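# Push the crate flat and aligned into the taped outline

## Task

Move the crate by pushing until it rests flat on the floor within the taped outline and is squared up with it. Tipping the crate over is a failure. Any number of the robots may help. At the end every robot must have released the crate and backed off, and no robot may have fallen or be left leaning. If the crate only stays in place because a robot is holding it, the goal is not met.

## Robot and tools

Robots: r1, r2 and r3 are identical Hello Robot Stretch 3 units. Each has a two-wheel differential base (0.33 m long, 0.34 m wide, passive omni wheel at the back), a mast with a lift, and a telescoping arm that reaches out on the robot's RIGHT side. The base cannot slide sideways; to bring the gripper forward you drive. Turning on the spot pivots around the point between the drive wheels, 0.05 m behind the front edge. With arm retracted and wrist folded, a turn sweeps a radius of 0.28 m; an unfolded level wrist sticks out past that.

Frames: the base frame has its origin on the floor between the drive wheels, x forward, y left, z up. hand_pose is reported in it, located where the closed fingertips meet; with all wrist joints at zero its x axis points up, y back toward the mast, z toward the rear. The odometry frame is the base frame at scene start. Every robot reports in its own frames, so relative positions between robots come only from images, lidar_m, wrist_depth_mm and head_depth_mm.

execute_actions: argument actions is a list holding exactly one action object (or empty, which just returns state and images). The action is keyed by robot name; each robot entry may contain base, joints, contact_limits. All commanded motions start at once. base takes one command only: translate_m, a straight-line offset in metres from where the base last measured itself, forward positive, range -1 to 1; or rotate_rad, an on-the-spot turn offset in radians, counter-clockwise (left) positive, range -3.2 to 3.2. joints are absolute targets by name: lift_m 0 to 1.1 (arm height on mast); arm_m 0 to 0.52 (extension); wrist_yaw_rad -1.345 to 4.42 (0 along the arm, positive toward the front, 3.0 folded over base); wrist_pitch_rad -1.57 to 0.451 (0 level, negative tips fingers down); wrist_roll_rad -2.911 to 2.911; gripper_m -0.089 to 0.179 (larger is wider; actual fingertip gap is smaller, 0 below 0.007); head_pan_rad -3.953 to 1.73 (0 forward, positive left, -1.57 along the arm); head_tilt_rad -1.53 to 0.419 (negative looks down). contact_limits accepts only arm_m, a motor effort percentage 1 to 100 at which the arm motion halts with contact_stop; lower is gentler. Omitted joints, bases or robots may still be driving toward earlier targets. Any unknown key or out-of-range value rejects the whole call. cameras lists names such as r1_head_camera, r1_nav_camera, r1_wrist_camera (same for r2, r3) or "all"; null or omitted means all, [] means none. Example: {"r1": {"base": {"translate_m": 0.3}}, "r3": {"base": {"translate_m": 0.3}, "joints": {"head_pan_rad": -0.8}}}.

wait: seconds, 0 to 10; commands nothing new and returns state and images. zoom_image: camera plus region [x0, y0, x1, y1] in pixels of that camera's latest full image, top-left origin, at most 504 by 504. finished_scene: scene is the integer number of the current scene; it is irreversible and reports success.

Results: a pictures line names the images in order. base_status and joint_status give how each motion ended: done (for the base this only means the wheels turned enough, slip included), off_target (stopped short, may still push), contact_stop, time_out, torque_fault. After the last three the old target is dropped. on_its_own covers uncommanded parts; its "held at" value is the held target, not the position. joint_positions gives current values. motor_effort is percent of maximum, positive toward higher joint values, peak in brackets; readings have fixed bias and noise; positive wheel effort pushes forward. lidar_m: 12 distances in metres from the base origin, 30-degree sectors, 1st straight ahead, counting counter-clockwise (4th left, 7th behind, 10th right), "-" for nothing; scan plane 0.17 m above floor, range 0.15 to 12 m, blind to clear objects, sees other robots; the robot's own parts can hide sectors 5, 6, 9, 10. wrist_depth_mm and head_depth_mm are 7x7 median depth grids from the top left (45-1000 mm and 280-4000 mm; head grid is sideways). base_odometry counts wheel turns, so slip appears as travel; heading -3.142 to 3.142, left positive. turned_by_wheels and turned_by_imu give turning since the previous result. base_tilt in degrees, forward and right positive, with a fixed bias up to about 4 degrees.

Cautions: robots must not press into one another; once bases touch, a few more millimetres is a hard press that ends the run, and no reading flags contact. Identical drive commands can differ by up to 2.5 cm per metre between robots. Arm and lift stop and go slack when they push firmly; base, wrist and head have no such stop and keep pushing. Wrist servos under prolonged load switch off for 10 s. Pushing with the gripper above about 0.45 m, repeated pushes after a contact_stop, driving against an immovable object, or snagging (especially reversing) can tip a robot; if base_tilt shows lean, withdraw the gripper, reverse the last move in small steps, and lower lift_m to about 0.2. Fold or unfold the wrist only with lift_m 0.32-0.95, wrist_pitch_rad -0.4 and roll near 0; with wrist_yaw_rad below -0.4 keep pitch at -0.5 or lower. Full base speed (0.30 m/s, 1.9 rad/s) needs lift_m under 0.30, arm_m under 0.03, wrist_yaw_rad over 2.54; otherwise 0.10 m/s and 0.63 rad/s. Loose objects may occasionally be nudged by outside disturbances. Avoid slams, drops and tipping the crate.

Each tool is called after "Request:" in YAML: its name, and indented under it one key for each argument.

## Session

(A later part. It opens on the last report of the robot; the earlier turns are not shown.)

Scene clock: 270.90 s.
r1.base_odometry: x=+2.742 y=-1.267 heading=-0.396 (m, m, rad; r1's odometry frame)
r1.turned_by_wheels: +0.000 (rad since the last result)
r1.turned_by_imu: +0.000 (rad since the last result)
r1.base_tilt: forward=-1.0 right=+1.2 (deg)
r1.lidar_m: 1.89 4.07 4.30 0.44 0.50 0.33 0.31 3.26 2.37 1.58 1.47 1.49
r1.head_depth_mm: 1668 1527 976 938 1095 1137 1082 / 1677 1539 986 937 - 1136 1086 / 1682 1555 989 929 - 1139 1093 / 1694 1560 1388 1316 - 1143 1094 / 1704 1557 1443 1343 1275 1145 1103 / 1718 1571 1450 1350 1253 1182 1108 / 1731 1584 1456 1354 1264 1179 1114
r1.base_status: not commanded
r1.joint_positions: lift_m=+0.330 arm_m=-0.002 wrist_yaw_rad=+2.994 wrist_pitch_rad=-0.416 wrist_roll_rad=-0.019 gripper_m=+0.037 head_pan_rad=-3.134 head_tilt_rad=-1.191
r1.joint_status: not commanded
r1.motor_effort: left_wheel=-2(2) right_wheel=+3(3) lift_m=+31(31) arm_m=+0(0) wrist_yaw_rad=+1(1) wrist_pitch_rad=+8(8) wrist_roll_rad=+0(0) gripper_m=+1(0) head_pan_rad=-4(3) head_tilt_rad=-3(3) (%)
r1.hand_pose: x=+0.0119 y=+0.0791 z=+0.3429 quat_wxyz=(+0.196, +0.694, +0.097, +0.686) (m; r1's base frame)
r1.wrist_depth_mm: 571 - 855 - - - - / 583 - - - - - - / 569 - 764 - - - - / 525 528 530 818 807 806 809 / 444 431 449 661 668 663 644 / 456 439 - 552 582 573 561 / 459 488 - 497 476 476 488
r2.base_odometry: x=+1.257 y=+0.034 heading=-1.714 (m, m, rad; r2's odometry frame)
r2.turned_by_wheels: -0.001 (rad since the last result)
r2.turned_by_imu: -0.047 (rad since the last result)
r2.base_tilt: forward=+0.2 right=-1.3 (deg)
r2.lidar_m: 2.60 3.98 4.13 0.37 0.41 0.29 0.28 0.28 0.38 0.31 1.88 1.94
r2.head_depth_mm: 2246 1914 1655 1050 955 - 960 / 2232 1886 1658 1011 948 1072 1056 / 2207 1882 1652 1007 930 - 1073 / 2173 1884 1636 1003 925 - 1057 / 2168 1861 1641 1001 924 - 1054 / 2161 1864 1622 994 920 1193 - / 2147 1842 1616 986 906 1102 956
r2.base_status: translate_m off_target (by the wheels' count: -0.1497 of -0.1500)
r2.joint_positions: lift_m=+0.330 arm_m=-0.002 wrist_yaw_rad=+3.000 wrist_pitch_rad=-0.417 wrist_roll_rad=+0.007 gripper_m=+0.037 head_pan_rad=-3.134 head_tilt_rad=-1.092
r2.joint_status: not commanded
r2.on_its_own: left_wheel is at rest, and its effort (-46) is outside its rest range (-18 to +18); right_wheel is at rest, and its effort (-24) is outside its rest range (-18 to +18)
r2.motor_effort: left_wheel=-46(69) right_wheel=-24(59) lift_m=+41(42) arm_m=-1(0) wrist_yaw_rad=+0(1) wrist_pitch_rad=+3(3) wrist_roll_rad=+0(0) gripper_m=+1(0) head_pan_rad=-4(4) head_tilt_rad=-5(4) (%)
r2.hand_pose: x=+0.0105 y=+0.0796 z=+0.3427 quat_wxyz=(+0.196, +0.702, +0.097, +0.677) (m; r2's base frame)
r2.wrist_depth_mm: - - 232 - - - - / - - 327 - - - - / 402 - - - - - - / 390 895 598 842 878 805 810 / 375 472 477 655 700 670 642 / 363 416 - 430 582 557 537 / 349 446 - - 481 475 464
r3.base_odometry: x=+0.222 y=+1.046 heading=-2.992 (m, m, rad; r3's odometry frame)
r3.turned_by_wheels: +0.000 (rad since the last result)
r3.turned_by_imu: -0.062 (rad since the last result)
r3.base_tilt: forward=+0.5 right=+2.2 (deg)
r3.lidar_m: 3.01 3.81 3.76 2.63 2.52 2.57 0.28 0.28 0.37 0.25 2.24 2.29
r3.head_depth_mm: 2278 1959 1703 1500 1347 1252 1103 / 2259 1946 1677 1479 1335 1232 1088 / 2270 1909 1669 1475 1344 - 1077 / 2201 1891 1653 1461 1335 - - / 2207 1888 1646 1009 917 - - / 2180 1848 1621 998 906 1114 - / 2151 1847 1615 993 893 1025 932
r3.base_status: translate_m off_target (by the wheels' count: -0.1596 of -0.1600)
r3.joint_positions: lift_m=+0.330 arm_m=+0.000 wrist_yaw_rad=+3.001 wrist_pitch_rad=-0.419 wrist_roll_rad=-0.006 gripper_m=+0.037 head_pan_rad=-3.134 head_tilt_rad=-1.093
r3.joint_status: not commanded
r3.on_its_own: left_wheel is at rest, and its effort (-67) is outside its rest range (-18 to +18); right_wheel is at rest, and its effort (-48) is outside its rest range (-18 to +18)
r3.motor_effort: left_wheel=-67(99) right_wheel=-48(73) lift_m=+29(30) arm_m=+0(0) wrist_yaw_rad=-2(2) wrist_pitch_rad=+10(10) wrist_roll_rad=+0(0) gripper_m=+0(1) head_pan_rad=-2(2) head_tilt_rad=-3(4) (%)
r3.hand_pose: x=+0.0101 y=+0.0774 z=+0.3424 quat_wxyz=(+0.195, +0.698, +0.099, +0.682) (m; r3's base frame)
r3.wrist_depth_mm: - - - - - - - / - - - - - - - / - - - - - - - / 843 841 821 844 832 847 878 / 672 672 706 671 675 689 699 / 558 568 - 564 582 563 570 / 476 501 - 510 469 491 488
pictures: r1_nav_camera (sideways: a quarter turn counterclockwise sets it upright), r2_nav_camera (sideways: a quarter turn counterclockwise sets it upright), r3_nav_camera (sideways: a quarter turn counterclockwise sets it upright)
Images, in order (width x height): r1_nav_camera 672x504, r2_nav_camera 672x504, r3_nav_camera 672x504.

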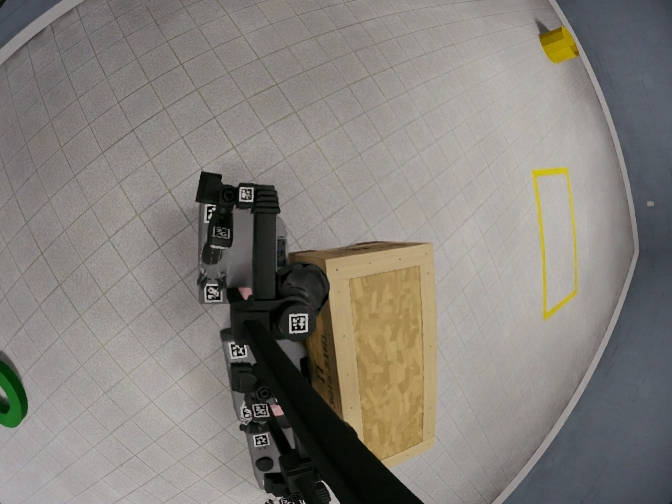

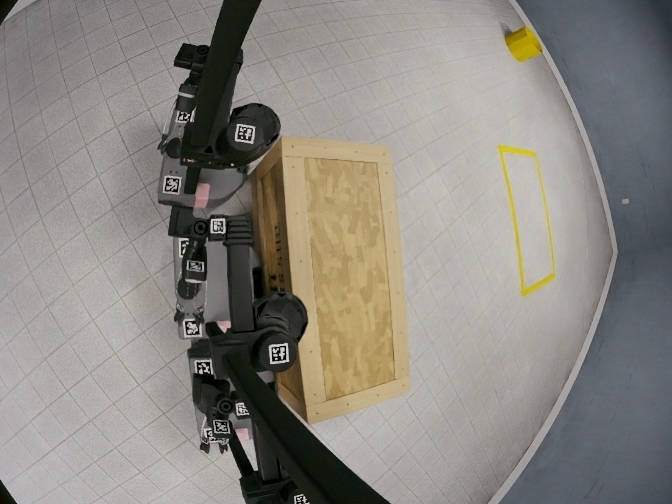

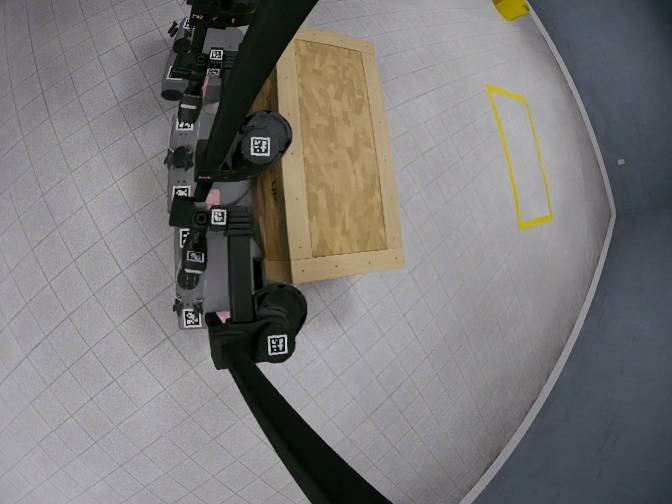

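Request:
execute_actions:
  actions:
    - {"r3":{"base":{"translate_m":0.003}},"r2":{"base":{"translate_m":0.25}},"r1":{"base":{"translate_m":-0.02}}}
  cameras: []

Request:
execute_actions:
  actions:
    - {"r2":{"base":{"rotate_rad":0.13}},"r3":{"base":{"rotate_rad":0.06}},"r1":{"base":{"rotate_rad":0.04}}}
  cameras: []

Request:
execute_actions:
  actions:
    - {"r2":{"base":{"translate_m":-0.24}}}
  cameras: ["r1_nav_camera","r3_nav_camera","r2_nav_camera"]

Scene clock: 279.63 s.
r1.base_odometry: x=+2.724 y=-1.260 heading=-0.396 (m, m, rad; r1's odometry frame)
r1.turned_by_wheels: +0.000 (rad since the last result)
r1.turned_by_imu: +0.001 (rad since the last result)
r1.base_tilt: forward=-1.1 right=+1.1 (deg)
r1.lidar_m: 1.90 4.11 0.49 0.60 0.47 0.31 0.29 3.24 2.39 1.60 1.48 1.50
r1.head_depth_mm: 1667 1522 978 933 1244 1034 1054 / 1677 1532 982 932 - 1139 1091 / 1684 1554 991 929 - 1135 1096 / 1700 1555 1393 1322 - 1139 1098 / 1706 1566 1454 1341 1275 1147 1102 / 1722 1574 1453 1350 1264 1185 1109 / 1738 1580 1456 1356 1264 1179 1112
r1.base_status: done
r1.joint_positions: lift_m=+0.330 arm_m=-0.002 wrist_yaw_rad=+2.994 wrist_pitch_rad=-0.416 wrist_roll_rad=-0.019 gripper_m=+0.037 head_pan_rad=-3.134 head_tilt_rad=-1.191
r1.joint_status: not commanded
r1.motor_effort: left_wheel=-2(8) right_wheel=+2(4) lift_m=+31(31) arm_m=-1(1) wrist_yaw_rad=+0(0) wrist_pitch_rad=+8(8) wrist_roll_rad=+0(0) gripper_m=+1(1) head_pan_rad=-4(4) head_tilt_rad=-2(3) (%)
r1.hand_pose: x=+0.0119 y=+0.0791 z=+0.3429 quat_wxyz=(+0.196, +0.694, +0.097, +0.686) (m; r1's base frame)
r1.wrist_depth_mm: 534 - - - 560 - - / 548 - - - - - - / 534 - 763 701 - - - / 503 713 626 534 560 840 845 / 484 628 518 463 510 667 672 / 466 558 - 518 571 558 564 / 449 499 - 488 469 491 478
r2.base_odometry: x=+1.221 y=-0.213 heading=-1.714 (m, m, rad; r2's odometry frame)
r2.turned_by_wheels: +0.000 (rad since the last result)
r2.turned_by_imu: +0.002 (rad since the last result)
r2.base_tilt: forward=+0.2 right=-1.3 (deg)
r2.lidar_m: 2.43 3.77 3.89 3.07 2.98 0.55 0.52 0.54 0.40 1.84 1.75 1.81
r2.head_depth_mm: 2239 1919 1659 1048 1085 - 1104 / 2227 1890 1142 1047 814 1155 1098 / 2202 1894 1137 1071 1338 - 1074 / 2177 1878 1128 1056 1330 - 1054 / 2170 1867 1128 1045 1299 - 1057 / 2156 1853 1115 1044 1286 1208 - / 2147 1845 1114 1036 1141 1107 1091
r2.base_status: done
r2.joint_positions: lift_m=+0.330 arm_m=-0.002 wrist_yaw_rad=+3.000 wrist_pitch_rad=-0.417 wrist_roll_rad=+0.007 gripper_m=+0.037 head_pan_rad=-3.134 head_tilt_rad=-1.092
r2.joint_status: not commanded
r2.motor_effort: left_wheel=+0(42) right_wheel=+0(23) lift_m=+41(42) arm_m=-1(0) wrist_yaw_rad=+0(1) wrist_pitch_rad=+3(3) wrist_roll_rad=+0(0) gripper_m=+0(0) head_pan_rad=-3(3) head_tilt_rad=-4(4) (%)
r2.hand_pose: x=+0.0105 y=+0.0796 z=+0.3427 quat_wxyz=(+0.196, +0.702, +0.097, +0.677) (m; r2's base frame)
r2.wrist_depth_mm: 477 - - - - - - / 364 - - - - - - / - 554 - - - - - / 982 581 919 852 839 839 834 / 491 480 750 695 705 667 650 / 397 418 - 563 563 544 537 / 391 414 - - 475 476 453
r3.base_odometry: x=+0.219 y=+1.046 heading=-2.992 (m, m, rad; r3's odometry frame)
r3.turned_by_wheels: +0.000 (rad since the last result)
r3.turned_by_imu: +0.002 (rad since the last result)
r3.base_tilt: forward=+0.5 right=+2.2 (deg)
r3.lidar_m: 3.01 3.80 3.75 2.64 2.52 2.58 0.28 0.29 0.37 0.71 0.31 2.29
r3.head_depth_mm: 2278 1931 1692 1489 1344 1256 1105 / 2267 1930 1680 1477 1340 1236 1091 / 2246 1920 1665 1468 1344 - 1073 / 2224 1902 1647 1455 1337 - - / 2190 1887 1637 1002 919 - - / 2177 1852 1624 995 913 1132 - / 2153 1848 1611 994 891 1147 1088
r3.base_status: done
r3.joint_positions: lift_m=+0.330 arm_m=+0.000 wrist_yaw_rad=+3.001 wrist_pitch_rad=-0.419 wrist_roll_rad=-0.006 gripper_m=+0.037 head_pan_rad=-3.134 head_tilt_rad=-1.093
r3.joint_status: not commanded
r3.motor_effort: left_wheel=+0(62) right_wheel=+1(45) lift_m=+29(29) arm_m=-1(1) wrist_yaw_rad=-2(1) wrist_pitch_rad=+10(10) wrist_roll_rad=+0(0) gripper_m=+1(0) head_pan_rad=-2(2) head_tilt_rad=-4(3) (%)
r3.hand_pose: x=+0.0101 y=+0.0774 z=+0.3424 quat_wxyz=(+0.195, +0.698, +0.099, +0.682) (m; r3's base frame)
r3.wrist_depth_mm: - - - - - - - / - - - - - - - / - - - - - - - / 819 819 847 848 852 829 854 / 661 678 702 682 677 687 688 / 557 568 - 564 602 566 572 / 478 493 - 512 472 480 492
pictures: none
No camera images: the call's "cameras" was empty. Leave "cameras" out to get every camera's image.

Scene clock: 280.70 s.
r1.base_odometry: x=+2.724 y=-1.260 heading=-0.356 (m, m, rad; r1's odometry frame)
r1.turned_by_wheels: +0.040 (rad since the last result)
r1.turned_by_imu: +0.040 (rad since the last result)
r1.base_tilt: forward=-1.0 right=+1.1 (deg)
r1.lidar_m: 1.96 4.27 0.49 0.59 0.45 0.30 0.29 3.23 2.27 1.57 1.48 1.51
r1.head_depth_mm: 1665 1524 981 925 1239 1025 1036 / 1688 1545 981 932 - 1142 1086 / 1683 1550 990 925 - 1133 1093 / 1699 1556 1422 1320 - 1142 1102 / 1703 1567 1445 1349 1278 1143 1103 / 1732 1573 1454 1353 1261 1192 1105 / 1740 1587 1465 1354 1264 1184 1112
r1.base_status: done
r1.joint_positions: lift_m=+0.330 arm_m=-0.002 wrist_yaw_rad=+2.994 wrist_pitch_rad=-0.416 wrist_roll_rad=-0.019 gripper_m=+0.037 head_pan_rad=-3.134 head_tilt_rad=-1.191
r1.joint_status: not commanded
r1.motor_effort: left_wheel=-2(9) right_wheel=+3(6) lift_m=+31(31) arm_m=+1(0) wrist_yaw_rad=+0(1) wrist_pitch_rad=+8(8) wrist_roll_rad=+0(0) gripper_m=+0(1) head_pan_rad=-3(3) head_tilt_rad=-3(3) (%)
r1.hand_pose: x=+0.0119 y=+0.0791 z=+0.3429 quat_wxyz=(+0.196, +0.694, +0.097, +0.686) (m; r1's base frame)
r1.wrist_depth_mm: 516 - - - 447 - - / 496 - - - - - - / 492 - 792 678 - - - / 476 691 612 537 534 803 810 / 460 639 576 472 488 682 676 / 443 562 - 519 564 564 552 / 417 490 - 494 479 485 483
r2.base_odometry: x=+1.221 y=-0.213 heading=-1.584 (m, m, rad; r2's odometry frame)
r2.turned_by_wheels: +0.130 (rad since the last result)
r2.turned_by_imu: +0.129 (rad since the last result)
r2.base_tilt: forward=+0.2 right=-1.3 (deg)
r2.lidar_m: 2.80 3.78 3.81 3.00 0.69 0.53 0.52 0.41 0.43 1.78 1.75 1.88
r2.head_depth_mm: 2220 1910 1144 1048 779 - 1105 / 2215 1892 1148 1067 1168 1074 1093 / 2205 1883 1133 1054 1312 - 1072 / 2174 1874 1130 1058 1319 - 1054 / 2171 1863 1128 1052 1308 - 1055 / 2166 1857 1117 1055 1278 1213 - / 2140 1831 1113 1020 1092 1129 1089
r2.base_status: done
r2.joint_positions: lift_m=+0.330 arm_m=-0.002 wrist_yaw_rad=+3.000 wrist_pitch_rad=-0.417 wrist_roll_rad=+0.007 gripper_m=+0.037 head_pan_rad=-3.134 head_tilt_rad=-1.092
r2.joint_status: not commanded
r2.motor_effort: left_wheel=-3(6) right_wheel=+3(6) lift_m=+40(42) arm_m=-1(0) wrist_yaw_rad=+0(1) wrist_pitch_rad=+4(3) wrist_roll_rad=+0(0) gripper_m=+0(0) head_pan_rad=-3(3) head_tilt_rad=-4(4) (%)
r2.hand_pose: x=+0.0105 y=+0.0796 z=+0.3427 quat_wxyz=(+0.196, +0.702, +0.097, +0.677) (m; r2's base frame)
r2.wrist_depth_mm: 261 - - - - - - / 315 - - - - - - / - - - - - - - / 989 604 911 891 888 842 829 / 478 473 747 678 705 684 643 / 411 417 - 555 583 550 544 / 472 456 - - 484 464 460
r3.base_odometry: x=+0.219 y=+1.046 heading=-2.932 (m, m, rad; r3's odometry frame)
r3.turned_by_wheels: +0.060 (rad since the last result)
r3.turned_by_imu: +0.060 (rad since the last result)
r3.base_tilt: forward=+0.6 right=+2.2 (deg)
r3.lidar_m: 3.18 3.82 3.56 2.58 2.53 2.62 0.28 0.29 0.39 0.71 0.31 2.32
r3.head_depth_mm: 2275 1939 1691 1504 1336 1244 1101 / 2275 1919 1686 1488 1333 1236 1093 / 2252 1912 1662 1476 1336 - 1075 / 2232 1886 1650 1434 1327 - - / 2220 1868 1637 1003 917 - - / 2188 1855 1626 999 911 1176 - / 2137 1835 1620 992 906 1158 1086
r3.base_status: done
r3.joint_positions: lift_m=+0.330 arm_m=+0.000 wrist_yaw_rad=+3.001 wrist_pitch_rad=-0.419 wrist_roll_rad=-0.006 gripper_m=+0.037 head_pan_rad=-3.134 head_tilt_rad=-1.093
r3.joint_status: not commanded
r3.motor_effort: left_wheel=-3(6) right_wheel=+3(5) lift_m=+29(29) arm_m=-1(0) wrist_yaw_rad=-2(2) wrist_pitch_rad=+10(10) wrist_roll_rad=+0(0) gripper_m=+0(0) head_pan_rad=-2(2) head_tilt_rad=-3(3) (%)
r3.hand_pose: x=+0.0101 y=+0.0774 z=+0.3424 quat_wxyz=(+0.195, +0.698, +0.099, +0.682) (m; r3's base frame)
r3.wrist_depth_mm: - - - - - - - / - - - - - - - / - - - - - - - / 808 818 819 823 849 839 847 / 659 671 690 694 683 676 701 / 561 551 - 566 588 567 573 / 475 494 - 509 472 491 498
pictures: none
No camera images: the call's "cameras" was empty. Leave "cameras" out to get every camera's image.

Scene clock: 284.33 s.
r1.base_odometry: x=+2.724 y=-1.260 heading=-0.356 (m, m, rad; r1's odometry frame)
r1.turned_by_wheels: +0.000 (rad since the last result)
r1.turned_by_imu: +0.000 (rad since the last result)
r1.base_tilt: forward=-1.1 right=+1.1 (deg)
r1.lidar_m: 1.96 4.27 4.36 0.40 0.45 0.30 0.29 3.22 2.28 1.58 1.48 1.51
r1.head_depth_mm: 1669 1532 981 929 1089 1048 1085 / 1685 1535 985 933 - 1140 1089 / 1684 1546 989 929 - 1138 1095 / 1701 1551 1424 1320 - 1137 1097 / 1705 1568 1442 1340 1272 1142 1102 / 1718 1578 1447 1347 1261 1186 1104 / 1734 1571 1457 1357 1264 1182 1113
r1.base_status: not commanded
r1.joint_positions: lift_m=+0.330 arm_m=-0.002 wrist_yaw_rad=+2.994 wrist_pitch_rad=-0.416 wrist_roll_rad=-0.019 gripper_m=+0.037 head_pan_rad=-3.134 head_tilt_rad=-1.191
r1.joint_status: not commanded
r1.motor_effort: left_wheel=-3(2) right_wheel=+3(3) lift_m=+31(31) arm_m=-1(0) wrist_yaw_rad=+0(0) wrist_pitch_rad=+8(8) wrist_roll_rad=+0(0) gripper_m=+0(1) head_pan_rad=-3(4) head_tilt_rad=-3(3) (%)
r1.hand_pose: x=+0.0119 y=+0.0791 z=+0.3429 quat_wxyz=(+0.196, +0.694, +0.097, +0.686) (m; r1's base frame)
r1.wrist_depth_mm: 505 - 320 - - - - / 499 - 889 - - - - / 492 - 741 - - - - / 474 536 521 823 815 817 817 / 432 437 447 618 656 667 671 / 434 389 - 482 584 558 569 / 427 451 - 486 479 477 484
r2.base_odometry: x=+1.224 y=+0.027 heading=-1.584 (m, m, rad; r2's odometry frame)
r2.turned_by_wheels: +0.000 (rad since the last result)
r2.turned_by_imu: +0.000 (rad since the last result)
r2.base_tilt: forward=+0.2 right=-1.2 (deg)
r2.lidar_m: 2.95 3.99 3.70 0.40 0.38 0.29 0.29 0.31 0.28 0.28 1.85 1.98
r2.head_depth_mm: 2246 1913 1666 1019 941 - 668 / 2247 1906 1646 1013 933 1219 1058 / 2197 1890 1639 1009 919 - 1072 / 2180 1863 1636 1005 925 - 1058 / 2171 1878 1640 993 940 - 1055 / 2181 1852 1630 994 936 1209 - / 2120 1843 1604 989 931 1022 968
r2.base_status: done
r2.joint_positions: lift_m=+0.330 arm_m=-0.002 wrist_yaw_rad=+3.000 wrist_pitch_rad=-0.417 wrist_roll_rad=+0.007 gripper_m=+0.037 head_pan_rad=-3.134 head_tilt_rad=-1.092
r2.joint_status: not commanded
r2.motor_effort: left_wheel=-2(6) right_wheel=+3(3) lift_m=+41(42) arm_m=+0(1) wrist_yaw_rad=+0(1) wrist_pitch_rad=+3(4) wrist_roll_rad=+0(0) gripper_m=+0(0) head_pan_rad=-3(3) head_tilt_rad=-4(5) (%)
r2.hand_pose: x=+0.0105 y=+0.0796 z=+0.3427 quat_wxyz=(+0.196, +0.702, +0.097, +0.677) (m; r2's base frame)
r2.wrist_depth_mm: - - - - - - - / 401 - - - - - - / 349 444 - - - - - / 348 453 599 613 881 852 820 / 342 465 475 484 705 671 656 / 338 477 - 461 581 545 547 / 335 443 - - 477 477 463
r3.base_odometry: x=+0.219 y=+1.046 heading=-2.932 (m, m, rad; r3's odometry frame)
r3.turned_by_wheels: +0.000 (rad since the last result)
r3.turned_by_imu: +0.001 (rad since the last result)
r3.base_tilt: forward=+0.5 right=+2.2 (deg)
r3.lidar_m: 3.17 3.81 3.53 2.59 2.53 2.62 0.28 0.29 0.30 0.29 2.24 2.33
r3.head_depth_mm: 2282 1948 1693 1493 1350 1257 1102 / 2282 1914 1667 1485 1336 1240 1092 / 2242 1908 1664 1481 1340 - 1076 / 2230 1899 1655 1443 1318 - - / 2195 1873 1646 1006 916 - - / 2175 1847 1631 996 912 1175 - / 2168 1855 1606 995 899 1085 952
r3.base_status: not commanded
r3.joint_positions: lift_m=+0.330 arm_m=+0.000 wrist_yaw_rad=+3.001 wrist_pitch_rad=-0.419 wrist_roll_rad=-0.006 gripper_m=+0.037 head_pan_rad=-3.134 head_tilt_rad=-1.093
r3.joint_status: not commanded
r3.motor_effort: left_wheel=-3(2) right_wheel=+3(3) lift_m=+29(29) arm_m=-1(0) wrist_yaw_rad=-2(2) wrist_pitch_rad=+10(10) wrist_roll_rad=+0(0) gripper_m=+0(1) head_pan_rad=-3(2) head_tilt_rad=-4(4) (%)
r3.hand_pose: x=+0.0101 y=+0.0774 z=+0.3424 quat_wxyz=(+0.195, +0.698, +0.099, +0.682) (m; r3's base frame)
r3.wrist_depth_mm: - - - - - - - / - - - - - - - / - - - - - - - / 823 818 833 850 838 846 847 / 663 657 706 680 686 698 687 / 560 557 - 574 590 581 570 / 477 495 - 517 476 491 498
pictures: r1_nav_camera (sideways: a quarter turn counterclockwise sets it upright), r2_nav_camera (sideways: a quarter turn counterclockwise sets it upright), r3_nav_camera (sideways: a quarter turn counterclockwise sets it upright)
Images, in order (width x height): r1_nav_camera 672x504, r2_nav_camera 672x504, r3_nav_camera 672x504.

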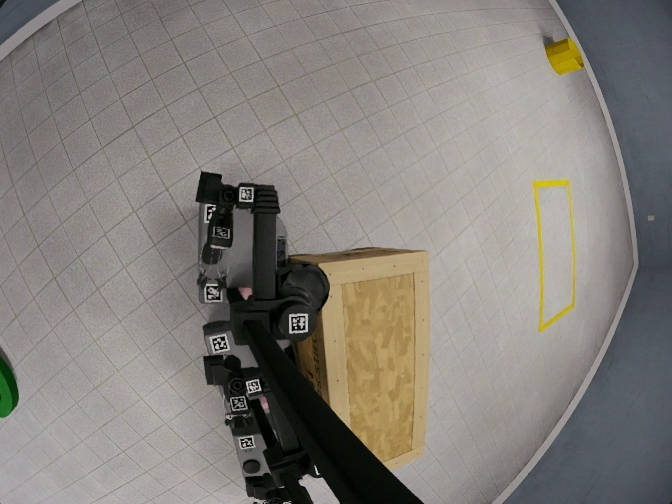

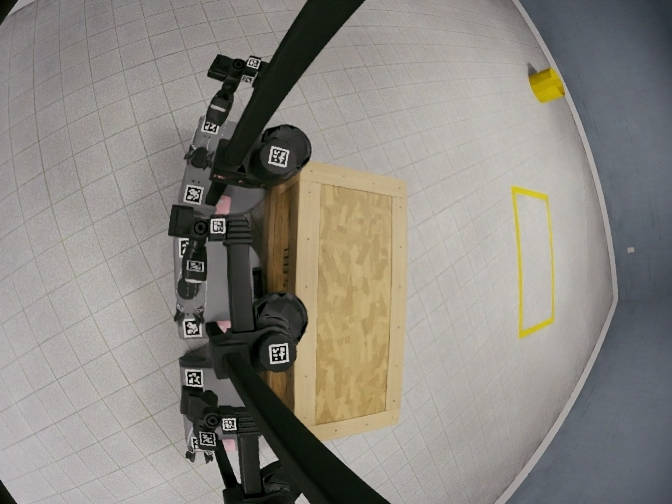

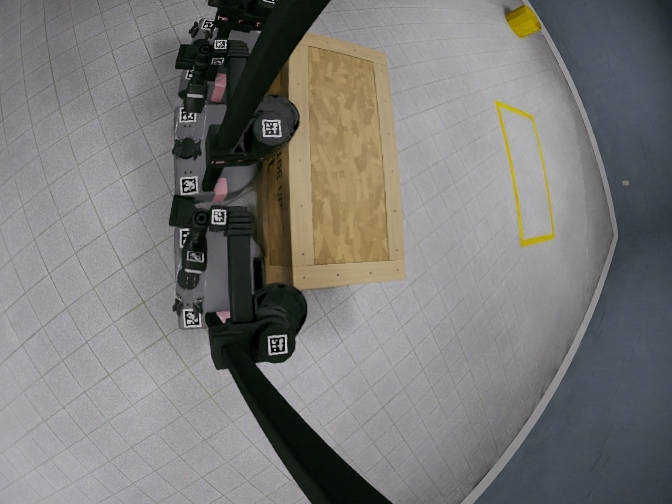

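Request:
execute_actions:
  actions:
    - {"r2":{"base":{"rotate_rad":-0.07}},"r1":{"base":{"rotate_rad":0.06}}}
  cameras: []

Request:
execute_actions:
  actions:
    - {"r2":{"base":{"translate_m":-0.16}},"r3":{"base":{"translate_m":-0.17}},"r1":{"base":{"translate_m":-0.13}}}
  cameras: ["r1_nav_camera","r3_nav_camera","r2_nav_camera"]

Scene clock: 290.93 s.
r1.base_odometry: x=+2.724 y=-1.260 heading=-0.296 (m, m, rad; r1's odometry frame)
r1.turned_by_wheels: +0.060 (rad since the last result)
r1.turned_by_imu: +0.061 (rad since the last result)
r1.base_tilt: forward=-1.1 right=+1.2 (deg)
r1.lidar_m: 2.07 4.26 4.43 0.40 0.42 0.30 0.29 3.24 2.14 1.54 1.48 1.53
r1.head_depth_mm: 1660 1533 977 920 1116 1018 1082 / 1683 1536 984 922 - 1143 1092 / 1694 1546 986 935 - 1138 1090 / 1705 1561 1434 1338 - 1142 1097 / 1704 1563 1449 1338 1270 1143 1101 / 1724 1576 1454 1347 1257 1183 1107 / 1726 1584 1462 1360 1260 1180 1112
r1.base_status: done
r1.joint_positions: lift_m=+0.330 arm_m=-0.002 wrist_yaw_rad=+2.994 wrist_pitch_rad=-0.416 wrist_roll_rad=-0.019 gripper_m=+0.037 head_pan_rad=-3.134 head_tilt_rad=-1.191
r1.joint_status: not commanded
r1.motor_effort: left_wheel=-3(9) right_wheel=+3(5) lift_m=+31(31) arm_m=+0(0) wrist_yaw_rad=+0(0) wrist_pitch_rad=+8(8) wrist_roll_rad=+0(0) gripper_m=+1(2) head_pan_rad=-4(4) head_tilt_rad=-2(2) (%)
r1.hand_pose: x=+0.0119 y=+0.0791 z=+0.3429 quat_wxyz=(+0.196, +0.694, +0.097, +0.686) (m; r1's base frame)
r1.wrist_depth_mm: 447 - 328 - - - - / 443 - 879 - - - - / 442 - 751 - - - - / 438 588 529 812 813 835 829 / 417 438 455 468 661 669 672 / 415 446 - 478 576 565 561 / 403 493 - 496 476 482 482
r2.base_odometry: x=+1.224 y=+0.027 heading=-1.654 (m, m, rad; r2's odometry frame)
r2.turned_by_wheels: -0.070 (rad since the last result)
r2.turned_by_imu: -0.068 (rad since the last result)
r2.base_tilt: forward=+0.2 right=-1.4 (deg)
r2.lidar_m: 2.72 3.98 3.93 0.40 0.40 0.30 0.29 0.30 0.29 0.28 1.85 1.93
r2.head_depth_mm: 2216 1900 1672 1015 954 - 680 / 2200 1894 1657 1019 956 1078 1057 / 2205 1885 1644 1009 933 - 1072 / 2178 1875 1645 1002 924 - 1059 / 2161 1855 1630 998 928 - 1052 / 2161 1852 1615 995 923 1210 - / 2158 1855 1611 991 915 1028 950
r2.base_status: done
r2.joint_positions: lift_m=+0.330 arm_m=-0.002 wrist_yaw_rad=+3.000 wrist_pitch_rad=-0.417 wrist_roll_rad=+0.007 gripper_m=+0.037 head_pan_rad=-3.134 head_tilt_rad=-1.092
r2.joint_status: not commanded
r2.motor_effort: left_wheel=+1(2) right_wheel=-2(3) lift_m=+41(41) arm_m=-1(1) wrist_yaw_rad=+0(1) wrist_pitch_rad=+3(4) wrist_roll_rad=+0(0) gripper_m=+0(0) head_pan_rad=-3(4) head_tilt_rad=-4(4) (%)
r2.hand_pose: x=+0.0105 y=+0.0796 z=+0.3427 quat_wxyz=(+0.196, +0.702, +0.097, +0.677) (m; r2's base frame)
r2.wrist_depth_mm: - - 267 - - - - / 411 - - - - - - / 379 490 - - - - - / 373 496 591 796 879 860 817 / 368 469 475 505 719 670 642 / 359 463 - 478 579 558 539 / 345 481 - - 473 470 464
r3.base_odometry: x=+0.219 y=+1.046 heading=-2.932 (m, m, rad; r3's odometry frame)
r3.turned_by_wheels: +0.000 (rad since the last result)
r3.turned_by_imu: +0.001 (rad since the last result)
r3.base_tilt: forward=+0.5 right=+2.2 (deg)
r3.lidar_m: 3.18 3.82 3.54 2.58 2.54 2.61 0.28 0.29 0.39 0.28 2.24 2.32
r3.head_depth_mm: 2306 1934 1702 1494 1341 1244 1102 / 2253 1922 1674 1496 1334 1231 1095 / 2247 1906 1656 1482 1341 - 1078 / 2210 1905 1659 1438 1324 - - / 2205 1879 1631 1003 914 - - / 2182 1876 1622 1001 909 1175 - / 2137 1857 1614 990 904 1045 946
r3.base_status: not commanded
r3.joint_positions: lift_m=+0.330 arm_m=+0.000 wrist_yaw_rad=+3.001 wrist_pitch_rad=-0.419 wrist_roll_rad=-0.006 gripper_m=+0.037 head_pan_rad=-3.134 head_tilt_rad=-1.093
r3.joint_status: not commanded
r3.motor_effort: left_wheel=-3(3) right_wheel=+3(3) lift_m=+29(29) arm_m=-1(1) wrist_yaw_rad=-2(1) wrist_pitch_rad=+10(10) wrist_roll_rad=+0(0) gripper_m=+1(0) head_pan_rad=-1(1) head_tilt_rad=-4(4) (%)
r3.hand_pose: x=+0.0101 y=+0.0774 z=+0.3424 quat_wxyz=(+0.195, +0.698, +0.099, +0.682) (m; r3's base frame)
r3.wrist_depth_mm: - - - - - - - / - - - - - - - / - - - - - - - / 812 826 827 833 865 846 878 / 667 667 693 666 693 703 690 / 563 561 - 562 596 564 567 / 485 494 - 519 475 495 482
pictures: none
No camera images: the call's "cameras" was empty. Leave "cameras" out to get every camera's image.

Scene clock: 294.50 s.
r1.base_odometry: x=+2.599 y=-1.222 heading=-0.296 (m, m, rad; r1's odometry frame)
r1.turned_by_wheels: +0.000 (rad since the last result)
r1.turned_by_imu: +0.003 (rad since the last result)
r1.base_tilt: forward=-1.0 right=+1.2 (deg)
r1.lidar_m: 2.16 4.37 4.52 0.40 0.42 0.29 0.28 3.13 2.22 1.61 1.55 1.60
r1.head_depth_mm: 1665 1530 979 918 1091 1025 1081 / 1680 1536 982 925 - 1135 1089 / 1684 1543 985 933 - 1136 1093 / 1690 1561 1432 1336 - 1140 1096 / 1709 1563 1441 1340 1275 1147 1103 / 1726 1568 1454 1344 1260 1184 1108 / 1731 1588 1460 1346 1257 1179 1108
r1.base_status: done
r1.joint_positions: lift_m=+0.330 arm_m=-0.002 wrist_yaw_rad=+2.993 wrist_pitch_rad=-0.416 wrist_roll_rad=-0.019 gripper_m=+0.037 head_pan_rad=-3.134 head_tilt_rad=-1.191
r1.joint_status: not commanded
r1.motor_effort: left_wheel=+0(61) right_wheel=+1(53) lift_m=+30(31) arm_m=+0(1) wrist_yaw_rad=-1(1) wrist_pitch_rad=+8(8) wrist_roll_rad=+0(0) gripper_m=+1(1) head_pan_rad=-3(3) head_tilt_rad=-3(3) (%)
r1.hand_pose: x=+0.0119 y=+0.0791 z=+0.3429 quat_wxyz=(+0.196, +0.694, +0.097, +0.686) (m; r1's base frame)
r1.wrist_depth_mm: 459 - 324 - - - - / 450 - 851 - - - - / 445 - 654 - - - - / 436 563 535 818 824 835 801 / 424 440 449 627 652 668 665 / 411 419 - 476 572 551 552 / 402 479 - 481 482 480 484
r2.base_odometry: x=+1.237 y=+0.186 heading=-1.655 (m, m, rad; r2's odometry frame)
r2.turned_by_wheels: -0.001 (rad since the last result)
r2.turned_by_imu: +0.000 (rad since the last result)
r2.base_tilt: forward=+0.3 right=-1.3 (deg)
r2.lidar_m: 2.82 4.11 3.83 0.40 0.40 0.29 0.28 0.29 0.39 0.28 1.92 2.01
r2.head_depth_mm: 2227 1916 1674 1015 952 - 685 / 2203 1912 1656 1011 945 1072 1069 / 2220 1880 1646 1007 931 - 1071 / 2214 1868 1625 1001 925 - 1061 / 2159 1856 1629 993 926 - 1058 / 2170 1851 1618 994 923 1196 - / 2127 1846 1620 992 918 1026 936
r2.base_status: translate_m off_target (by the wheels' count: -0.1596 of -0.1600)
r2.joint_positions: lift_m=+0.330 arm_m=-0.002 wrist_yaw_rad=+3.000 wrist_pitch_rad=-0.417 wrist_roll_rad=+0.007 gripper_m=+0.037 head_pan_rad=-3.134 head_tilt_rad=-1.092
r2.joint_status: not commanded
r2.on_its_own: left_wheel is at rest, and its effort (-51) is outside its rest range (-18 to +18); right_wheel is at rest, and its effort (-26) is outside its rest range (-18 to +18)
r2.motor_effort: left_wheel=-51(76) right_wheel=-26(66) lift_m=+39(41) arm_m=-1(1) wrist_yaw_rad=+0(0) wrist_pitch_rad=+3(3) wrist_roll_rad=+0(0) gripper_m=+0(0) head_pan_rad=-3(3) head_tilt_rad=-5(5) (%)
r2.hand_pose: x=+0.0104 y=+0.0796 z=+0.3428 quat_wxyz=(+0.196, +0.702, +0.097, +0.677) (m; r2's base frame)
r2.wrist_depth_mm: - - 269 - - - - / 418 - - - - - - / 382 495 - - - - - / 373 508 603 831 848 856 802 / 361 471 483 503 706 674 641 / 352 456 - 479 593 558 538 / 340 480 - - 476 479 464
r3.base_odometry: x=+0.385 y=+1.081 heading=-2.933 (m, m, rad; r3's odometry frame)
r3.turned_by_wheels: +0.000 (rad since the last result)
r3.turned_by_imu: +0.011 (rad since the last result)
r3.base_tilt: forward=+0.5 right=+2.2 (deg)
r3.lidar_m: 3.33 3.95 3.41 2.50 2.47 2.54 0.28 0.29 0.38 0.29 2.31 2.41
r3.head_depth_mm: 2308 1943 1696 1500 1348 1257 1102 / 2279 1921 1680 1490 1330 1230 1090 / 2247 1902 1663 1472 1338 - 1079 / 2235 1890 1650 1437 1321 - - / 2189 1875 1631 1002 918 - - / 2197 1856 1627 997 911 1153 - / 2174 1856 1610 996 905 1052 942
r3.base_status: translate_m off_target (by the wheels' count: -0.1696 of -0.1700)
r3.joint_positions: lift_m=+0.330 arm_m=+0.000 wrist_yaw_rad=+3.001 wrist_pitch_rad=-0.419 wrist_roll_rad=-0.006 gripper_m=+0.037 head_pan_rad=-3.135 head_tilt_rad=-1.093
r3.joint_status: not commanded
r3.on_its_own: left_wheel is at rest, and its effort (-74) is outside its rest range (-18 to +18); right_wheel is at rest, and its effort (-51) is outside its rest range (-18 to +18)
r3.motor_effort: left_wheel=-74(98) right_wheel=-51(70) lift_m=+28(29) arm_m=-1(1) wrist_yaw_rad=-2(1) wrist_pitch_rad=+10(10) wrist_roll_rad=+0(0) gripper_m=+0(0) head_pan_rad=-1(2) head_tilt_rad=-4(4) (%)
r3.hand_pose: x=+0.0101 y=+0.0773 z=+0.3424 quat_wxyz=(+0.195, +0.698, +0.099, +0.682) (m; r3's base frame)
r3.wrist_depth_mm: - - - - - - - / - - - - - - - / - - - - - - - / 831 818 849 848 856 871 840 / 653 666 686 680 679 687 699 / 556 562 - 560 588 574 573 / 486 494 - 514 477 493 497
pictures: r1_nav_camera (sideways: a quarter turn counterclockwise sets it upright), r2_nav_camera (sideways: a quarter turn counterclockwise sets it upright), r3_nav_camera (sideways: a quarter turn counterclockwise sets it upright)
Images, in order (width x height): r1_nav_camera 672x504, r2_nav_camera 672x504, r3_nav_camera 672x504.

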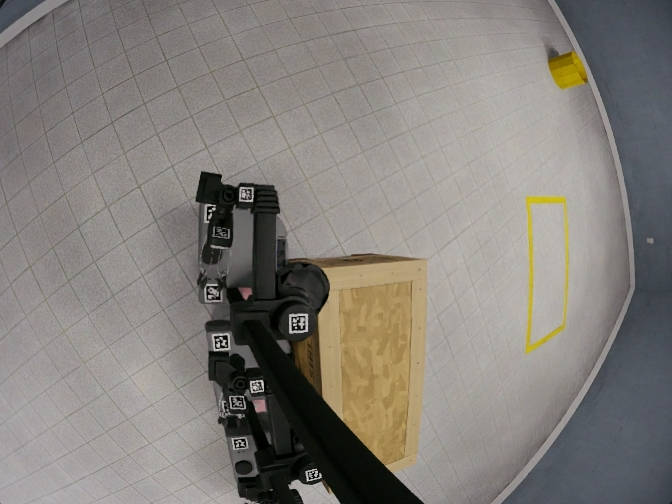

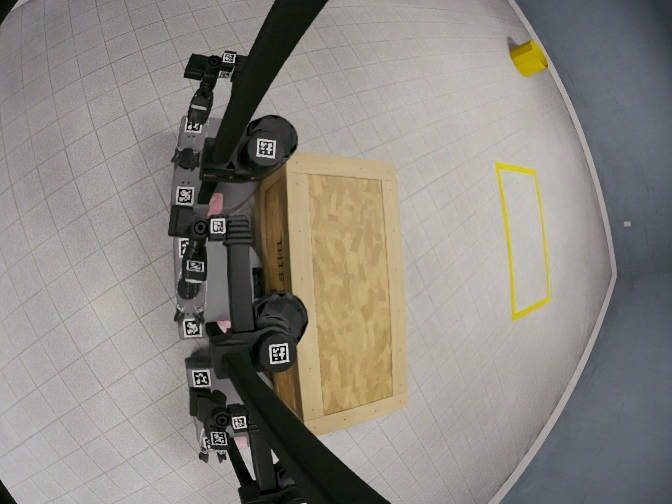

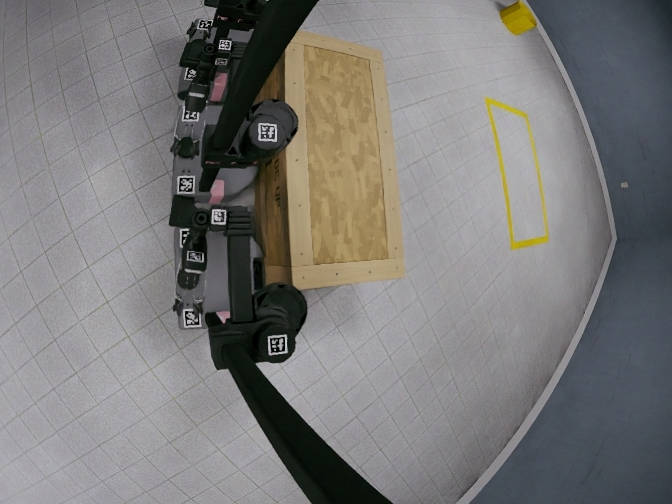

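Request:
execute_actions:
  actions:
    - {"r2":{"base":{"rotate_rad":0.07}},"r3":{"base":{"rotate_rad":0.07}}}
  cameras: []

Request:
execute_actions:
  actions:
    - {"r2":{"base":{"translate_m":-0.16}},"r3":{"base":{"translate_m":-0.17}}}
  cameras: ["r1_nav_camera","r3_nav_camera","r2_nav_camera"]

Scene clock: 300.63 s.
r1.base_odometry: x=+2.599 y=-1.222 heading=-0.296 (m, m, rad; r1's odometry frame)
r1.turned_by_wheels: +0.000 (rad since the last result)
r1.turned_by_imu: +0.000 (rad since the last result)
r1.base_tilt: forward=-1.1 right=+1.2 (deg)
r1.lidar_m: 2.17 4.37 4.54 0.40 0.42 0.29 0.28 3.14 2.23 1.61 1.55 1.61
r1.head_depth_mm: 1677 1533 980 918 1096 1018 1086 / 1673 1536 983 921 - 1135 1091 / 1684 1552 986 933 - 1136 1087 / 1694 1561 1440 1334 - 1142 1099 / 1704 1568 1444 1334 1279 1144 1099 / 1727 1568 1454 1350 1254 1186 1107 / 1726 1583 1460 1351 1262 1184 1111
r1.base_status: not commanded
r1.joint_positions: lift_m=+0.330 arm_m=-0.002 wrist_yaw_rad=+2.993 wrist_pitch_rad=-0.416 wrist_roll_rad=-0.019 gripper_m=+0.037 head_pan_rad=-3.134 head_tilt_rad=-1.191
r1.joint_status: not commanded
r1.motor_effort: left_wheel=-1(0) right_wheel=+1(0) lift_m=+31(30) arm_m=-1(1) wrist_yaw_rad=+0(0) wrist_pitch_rad=+8(8) wrist_roll_rad=+0(0) gripper_m=+1(1) head_pan_rad=-4(3) head_tilt_rad=-3(3) (%)
r1.hand_pose: x=+0.0119 y=+0.0791 z=+0.3429 quat_wxyz=(+0.196, +0.694, +0.097, +0.686) (m; r1's base frame)
r1.wrist_depth_mm: 463 - 323 - - - - / 454 - 838 - - - - / 457 - 637 - - - - / 439 557 533 822 826 810 841 / 415 437 455 475 656 653 669 / 418 406 - 481 583 562 572 / 407 484 - 481 481 488 493
r2.base_odometry: x=+1.237 y=+0.186 heading=-1.585 (m, m, rad; r2's odometry frame)
r2.turned_by_wheels: +0.070 (rad since the last result)
r2.turned_by_imu: +0.070 (rad since the last result)
r2.base_tilt: forward=+0.2 right=-1.3 (deg)
r2.lidar_m: 3.03 4.11 3.64 0.40 0.37 0.28 0.28 0.29 0.28 0.28 1.92 2.06
r2.head_depth_mm: 2218 1913 1667 1021 938 - 668 / 2194 1908 1656 1015 938 1225 1061 / 2207 1878 1648 1009 915 - 1075 / 2180 1862 1634 1001 926 - 1060 / 2167 1847 1623 998 928 - 1053 / 2155 1868 1617 992 922 1211 - / 2128 1831 1615 987 912 1022 953
r2.base_status: done
r2.joint_positions: lift_m=+0.330 arm_m=-0.002 wrist_yaw_rad=+3.000 wrist_pitch_rad=-0.417 wrist_roll_rad=+0.007 gripper_m=+0.037 head_pan_rad=-3.134 head_tilt_rad=-1.092
r2.joint_status: not commanded
r2.motor_effort: left_wheel=-8(51) right_wheel=-2(21) lift_m=+41(39) arm_m=-1(0) wrist_yaw_rad=+1(1) wrist_pitch_rad=+4(3) wrist_roll_rad=+0(0) gripper_m=+0(1) head_pan_rad=-3(3) head_tilt_rad=-4(4) (%)
r2.hand_pose: x=+0.0104 y=+0.0796 z=+0.3428 quat_wxyz=(+0.196, +0.702, +0.097, +0.677) (m; r2's base frame)
r2.wrist_depth_mm: - - - - - - - / 398 - - - - - - / 352 446 - - - - - / 346 466 597 650 858 836 797 / 340 455 478 473 698 666 650 / 335 454 - 465 584 552 537 / 326 443 - - 476 473 466
r3.base_odometry: x=+0.385 y=+1.081 heading=-2.863 (m, m, rad; r3's odometry frame)
r3.turned_by_wheels: +0.070 (rad since the last result)
r3.turned_by_imu: +0.070 (rad since the last result)
r3.base_tilt: forward=+0.5 right=+2.2 (deg)
r3.lidar_m: 3.59 3.94 3.19 2.48 2.46 2.61 0.28 0.29 0.29 0.29 2.31 2.46
r3.head_depth_mm: 2311 1946 1691 1498 1338 1252 1099 / 2250 1940 1668 1479 1332 1233 1091 / 2255 1917 1665 1478 1336 - 1073 / 2220 1887 1644 1046 1304 - - / 2185 1882 1646 1009 920 - - / 2193 1862 1634 997 913 1197 - / 2149 1841 1620 994 905 1071 942
r3.base_status: done
r3.joint_positions: lift_m=+0.330 arm_m=+0.000 wrist_yaw_rad=+3.001 wrist_pitch_rad=-0.419 wrist_roll_rad=-0.006 gripper_m=+0.037 head_pan_rad=-3.135 head_tilt_rad=-1.093
r3.joint_status: not commanded
r3.on_its_own: left_wheel is at rest, and its effort (-26) is outside its rest range (-18 to +18)
r3.motor_effort: left_wheel=-26(76) right_wheel=-3(47) lift_m=+29(28) arm_m=-1(1) wrist_yaw_rad=-1(2) wrist_pitch_rad=+10(10) wrist_roll_rad=+0(0) gripper_m=+0(0) head_pan_rad=-1(1) head_tilt_rad=-3(4) (%)
r3.hand_pose: x=+0.0101 y=+0.0773 z=+0.3424 quat_wxyz=(+0.195, +0.698, +0.099, +0.682) (m; r3's base frame)
r3.wrist_depth_mm: - - - - - - - / - - - - - - - / - - - - - - - / 782 836 848 830 852 858 879 / 652 672 687 675 701 684 681 / 557 547 - 559 581 562 568 / 474 495 - 516 475 498 493
pictures: none
No camera images: the call's "cameras" was empty. Leave "cameras" out to get every camera's image.

Scene clock: 304.10 s.
r1.base_odometry: x=+2.599 y=-1.222 heading=-0.296 (m, m, rad; r1's odometry frame)
r1.turned_by_wheels: +0.000 (rad since the last result)
r1.turned_by_imu: +0.000 (rad since the last result)
r1.base_tilt: forward=-1.0 right=+1.1 (deg)
r1.lidar_m: 2.17 4.37 4.57 0.41 0.42 0.34 0.32 3.13 2.22 1.61 1.55 1.60
r1.head_depth_mm: 1673 1526 980 961 1084 1133 1086 / 1680 1537 983 939 - 1139 1089 / 1678 1553 988 937 - 1139 1089 / 1701 1552 1408 1324 - 1143 1096 / 1714 1568 1450 1344 1268 1143 1104 / 1722 1573 1450 1346 1256 1182 1108 / 1728 1586 1459 1357 1257 1187 1110
r1.base_status: not commanded
r1.joint_positions: lift_m=+0.330 arm_m=-0.002 wrist_yaw_rad=+2.993 wrist_pitch_rad=-0.416 wrist_roll_rad=-0.019 gripper_m=+0.037 head_pan_rad=-3.134 head_tilt_rad=-1.191
r1.joint_status: not commanded
r1.motor_effort: left_wheel=-1(0) right_wheel=+1(1) lift_m=+31(31) arm_m=+0(0) wrist_yaw_rad=+0(1) wrist_pitch_rad=+8(8) wrist_roll_rad=+0(0) gripper_m=+1(1) head_pan_rad=-3(3) head_tilt_rad=-3(2) (%)
r1.hand_pose: x=+0.0119 y=+0.0791 z=+0.3429 quat_wxyz=(+0.196, +0.694, +0.097, +0.686) (m; r1's base frame)
r1.wrist_depth_mm: 619 - - - - - - / 636 - - - - - - / 623 - 961 - - - - / 536 513 563 829 817 826 850 / 433 433 472 665 673 675 674 / 394 400 - 562 573 566 558 / 453 425 - 489 480 482 484
r2.base_odometry: x=+1.240 y=+0.345 heading=-1.586 (m, m, rad; r2's odometry frame)
r2.turned_by_wheels: -0.001 (rad since the last result)
r2.turned_by_imu: +0.014 (rad since the last result)
r2.base_tilt: forward=+0.3 right=-1.3 (deg)
r2.lidar_m: 3.16 4.17 3.52 0.40 0.41 0.29 0.28 0.29 0.38 0.28 1.96 2.12
r2.head_depth_mm: 2218 1900 1665 1013 957 - 695 / 2215 1904 1652 1018 951 1075 1071 / 2210 1893 1638 1009 932 - 1074 / 2161 1873 1632 1004 926 - 1056 / 2164 1863 1629 1000 927 - 1050 / 2173 1861 1617 988 922 1191 - / 2154 1836 1619 989 916 1053 941
r2.base_status: translate_m off_target (by the wheels' count: -0.1596 of -0.1600)
r2.joint_positions: lift_m=+0.330 arm_m=-0.002 wrist_yaw_rad=+3.000 wrist_pitch_rad=-0.417 wrist_roll_rad=+0.007 gripper_m=+0.037 head_pan_rad=-3.134 head_tilt_rad=-1.092
r2.joint_status: not commanded
r2.on_its_own: left_wheel is at rest, and its effort (-55) is outside its rest range (-18 to +18); right_wheel is at rest, and its effort (-38) is outside its rest range (-18 to +18)
r2.motor_effort: left_wheel=-55(73) right_wheel=-38(60) lift_m=+40(39) arm_m=+0(0) wrist_yaw_rad=+0(0) wrist_pitch_rad=+4(3) wrist_roll_rad=+0(0) gripper_m=+0(0) head_pan_rad=-3(3) head_tilt_rad=-4(4) (%)
r2.hand_pose: x=+0.0104 y=+0.0796 z=+0.3428 quat_wxyz=(+0.196, +0.702, +0.097, +0.677) (m; r2's base frame)
r2.wrist_depth_mm: - - 260 - - - - / 427 - - - - - - / 390 514 - - - - - / 377 518 591 791 888 825 831 / 371 475 485 661 713 666 660 / 359 449 - 473 569 544 548 / 345 484 - - 476 468 463
r3.base_odometry: x=+0.548 y=+1.127 heading=-2.864 (m, m, rad; r3's odometry frame)
r3.turned_by_wheels: -0.001 (rad since the last result)
r3.turned_by_imu: +0.000 (rad since the last result)
r3.base_tilt: forward=+0.6 right=+2.2 (deg)
r3.lidar_m: 3.67 4.04 3.13 2.42 2.40 2.54 0.28 0.28 0.37 0.28 2.37 2.52
r3.head_depth_mm: 2312 1951 1684 1507 1347 1248 1105 / 2286 1934 1678 1485 1329 1232 1093 / 2246 1904 1673 1472 1341 - 1070 / 2225 1892 1662 1450 1298 - - / 2193 1896 1639 1003 919 - - / 2187 1870 1629 999 912 1128 - / 2162 1843 1623 991 895 1057 964
r3.base_status: translate_m off_target (by the wheels' count: -0.1696 of -0.1700)
r3.joint_positions: lift_m=+0.330 arm_m=+0.000 wrist_yaw_rad=+3.001 wrist_pitch_rad=-0.419 wrist_roll_rad=-0.006 gripper_m=+0.037 head_pan_rad=-3.135 head_tilt_rad=-1.093
r3.joint_status: not commanded
r3.on_its_own: left_wheel is at rest, and its effort (-73) is outside its rest range (-18 to +18); right_wheel is at rest, and its effort (-48) is outside its rest range (-18 to +18)
r3.motor_effort: left_wheel=-73(100) right_wheel=-48(68) lift_m=+28(28) arm_m=-1(1) wrist_yaw_rad=-2(2) wrist_pitch_rad=+10(10) wrist_roll_rad=+0(0) gripper_m=+0(0) head_pan_rad=-1(2) head_tilt_rad=-3(3) (%)
r3.hand_pose: x=+0.0101 y=+0.0773 z=+0.3424 quat_wxyz=(+0.195, +0.698, +0.099, +0.682) (m; r3's base frame)
r3.wrist_depth_mm: - - - - - - - / - - - - - - - / - - - - - - - / 825 823 829 835 862 864 875 / 657 670 690 675 680 679 685 / 559 552 - 559 587 570 570 / 479 512 - 513 477 489 486
pictures: r1_nav_camera (sideways: a quarter turn counterclockwise sets it upright), r2_nav_camera (sideways: a quarter turn counterclockwise sets it upright), r3_nav_camera (sideways: a quarter turn counterclockwise sets it upright)
Images, in order (width x height): r1_nav_camera 672x504, r2_nav_camera 672x504, r3_nav_camera 672x504.

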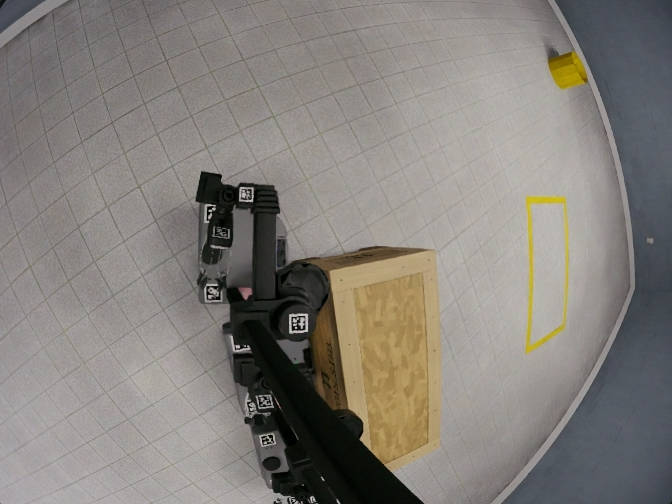

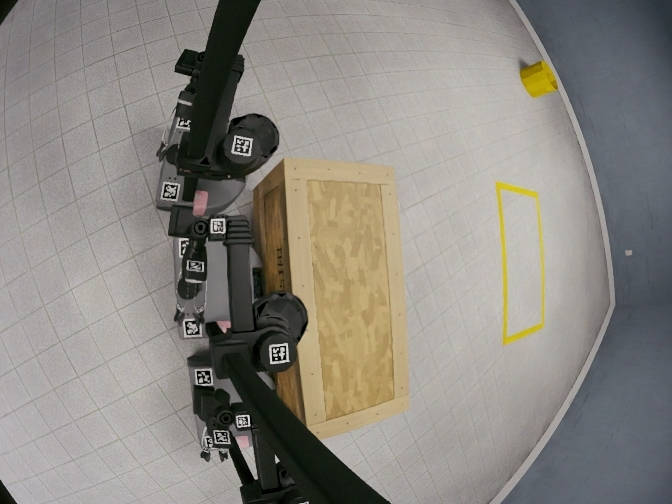

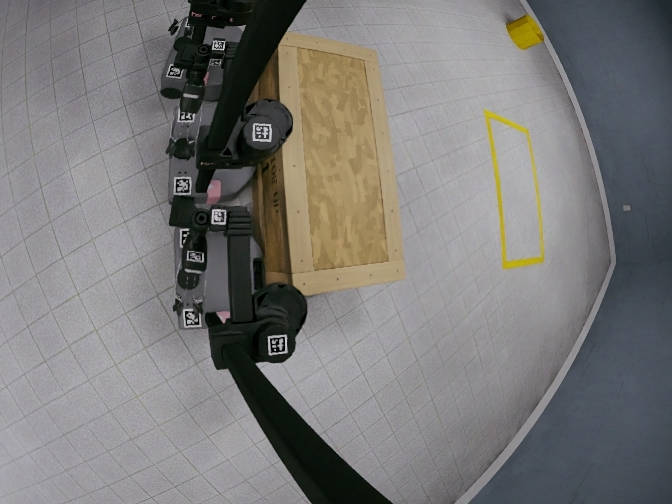

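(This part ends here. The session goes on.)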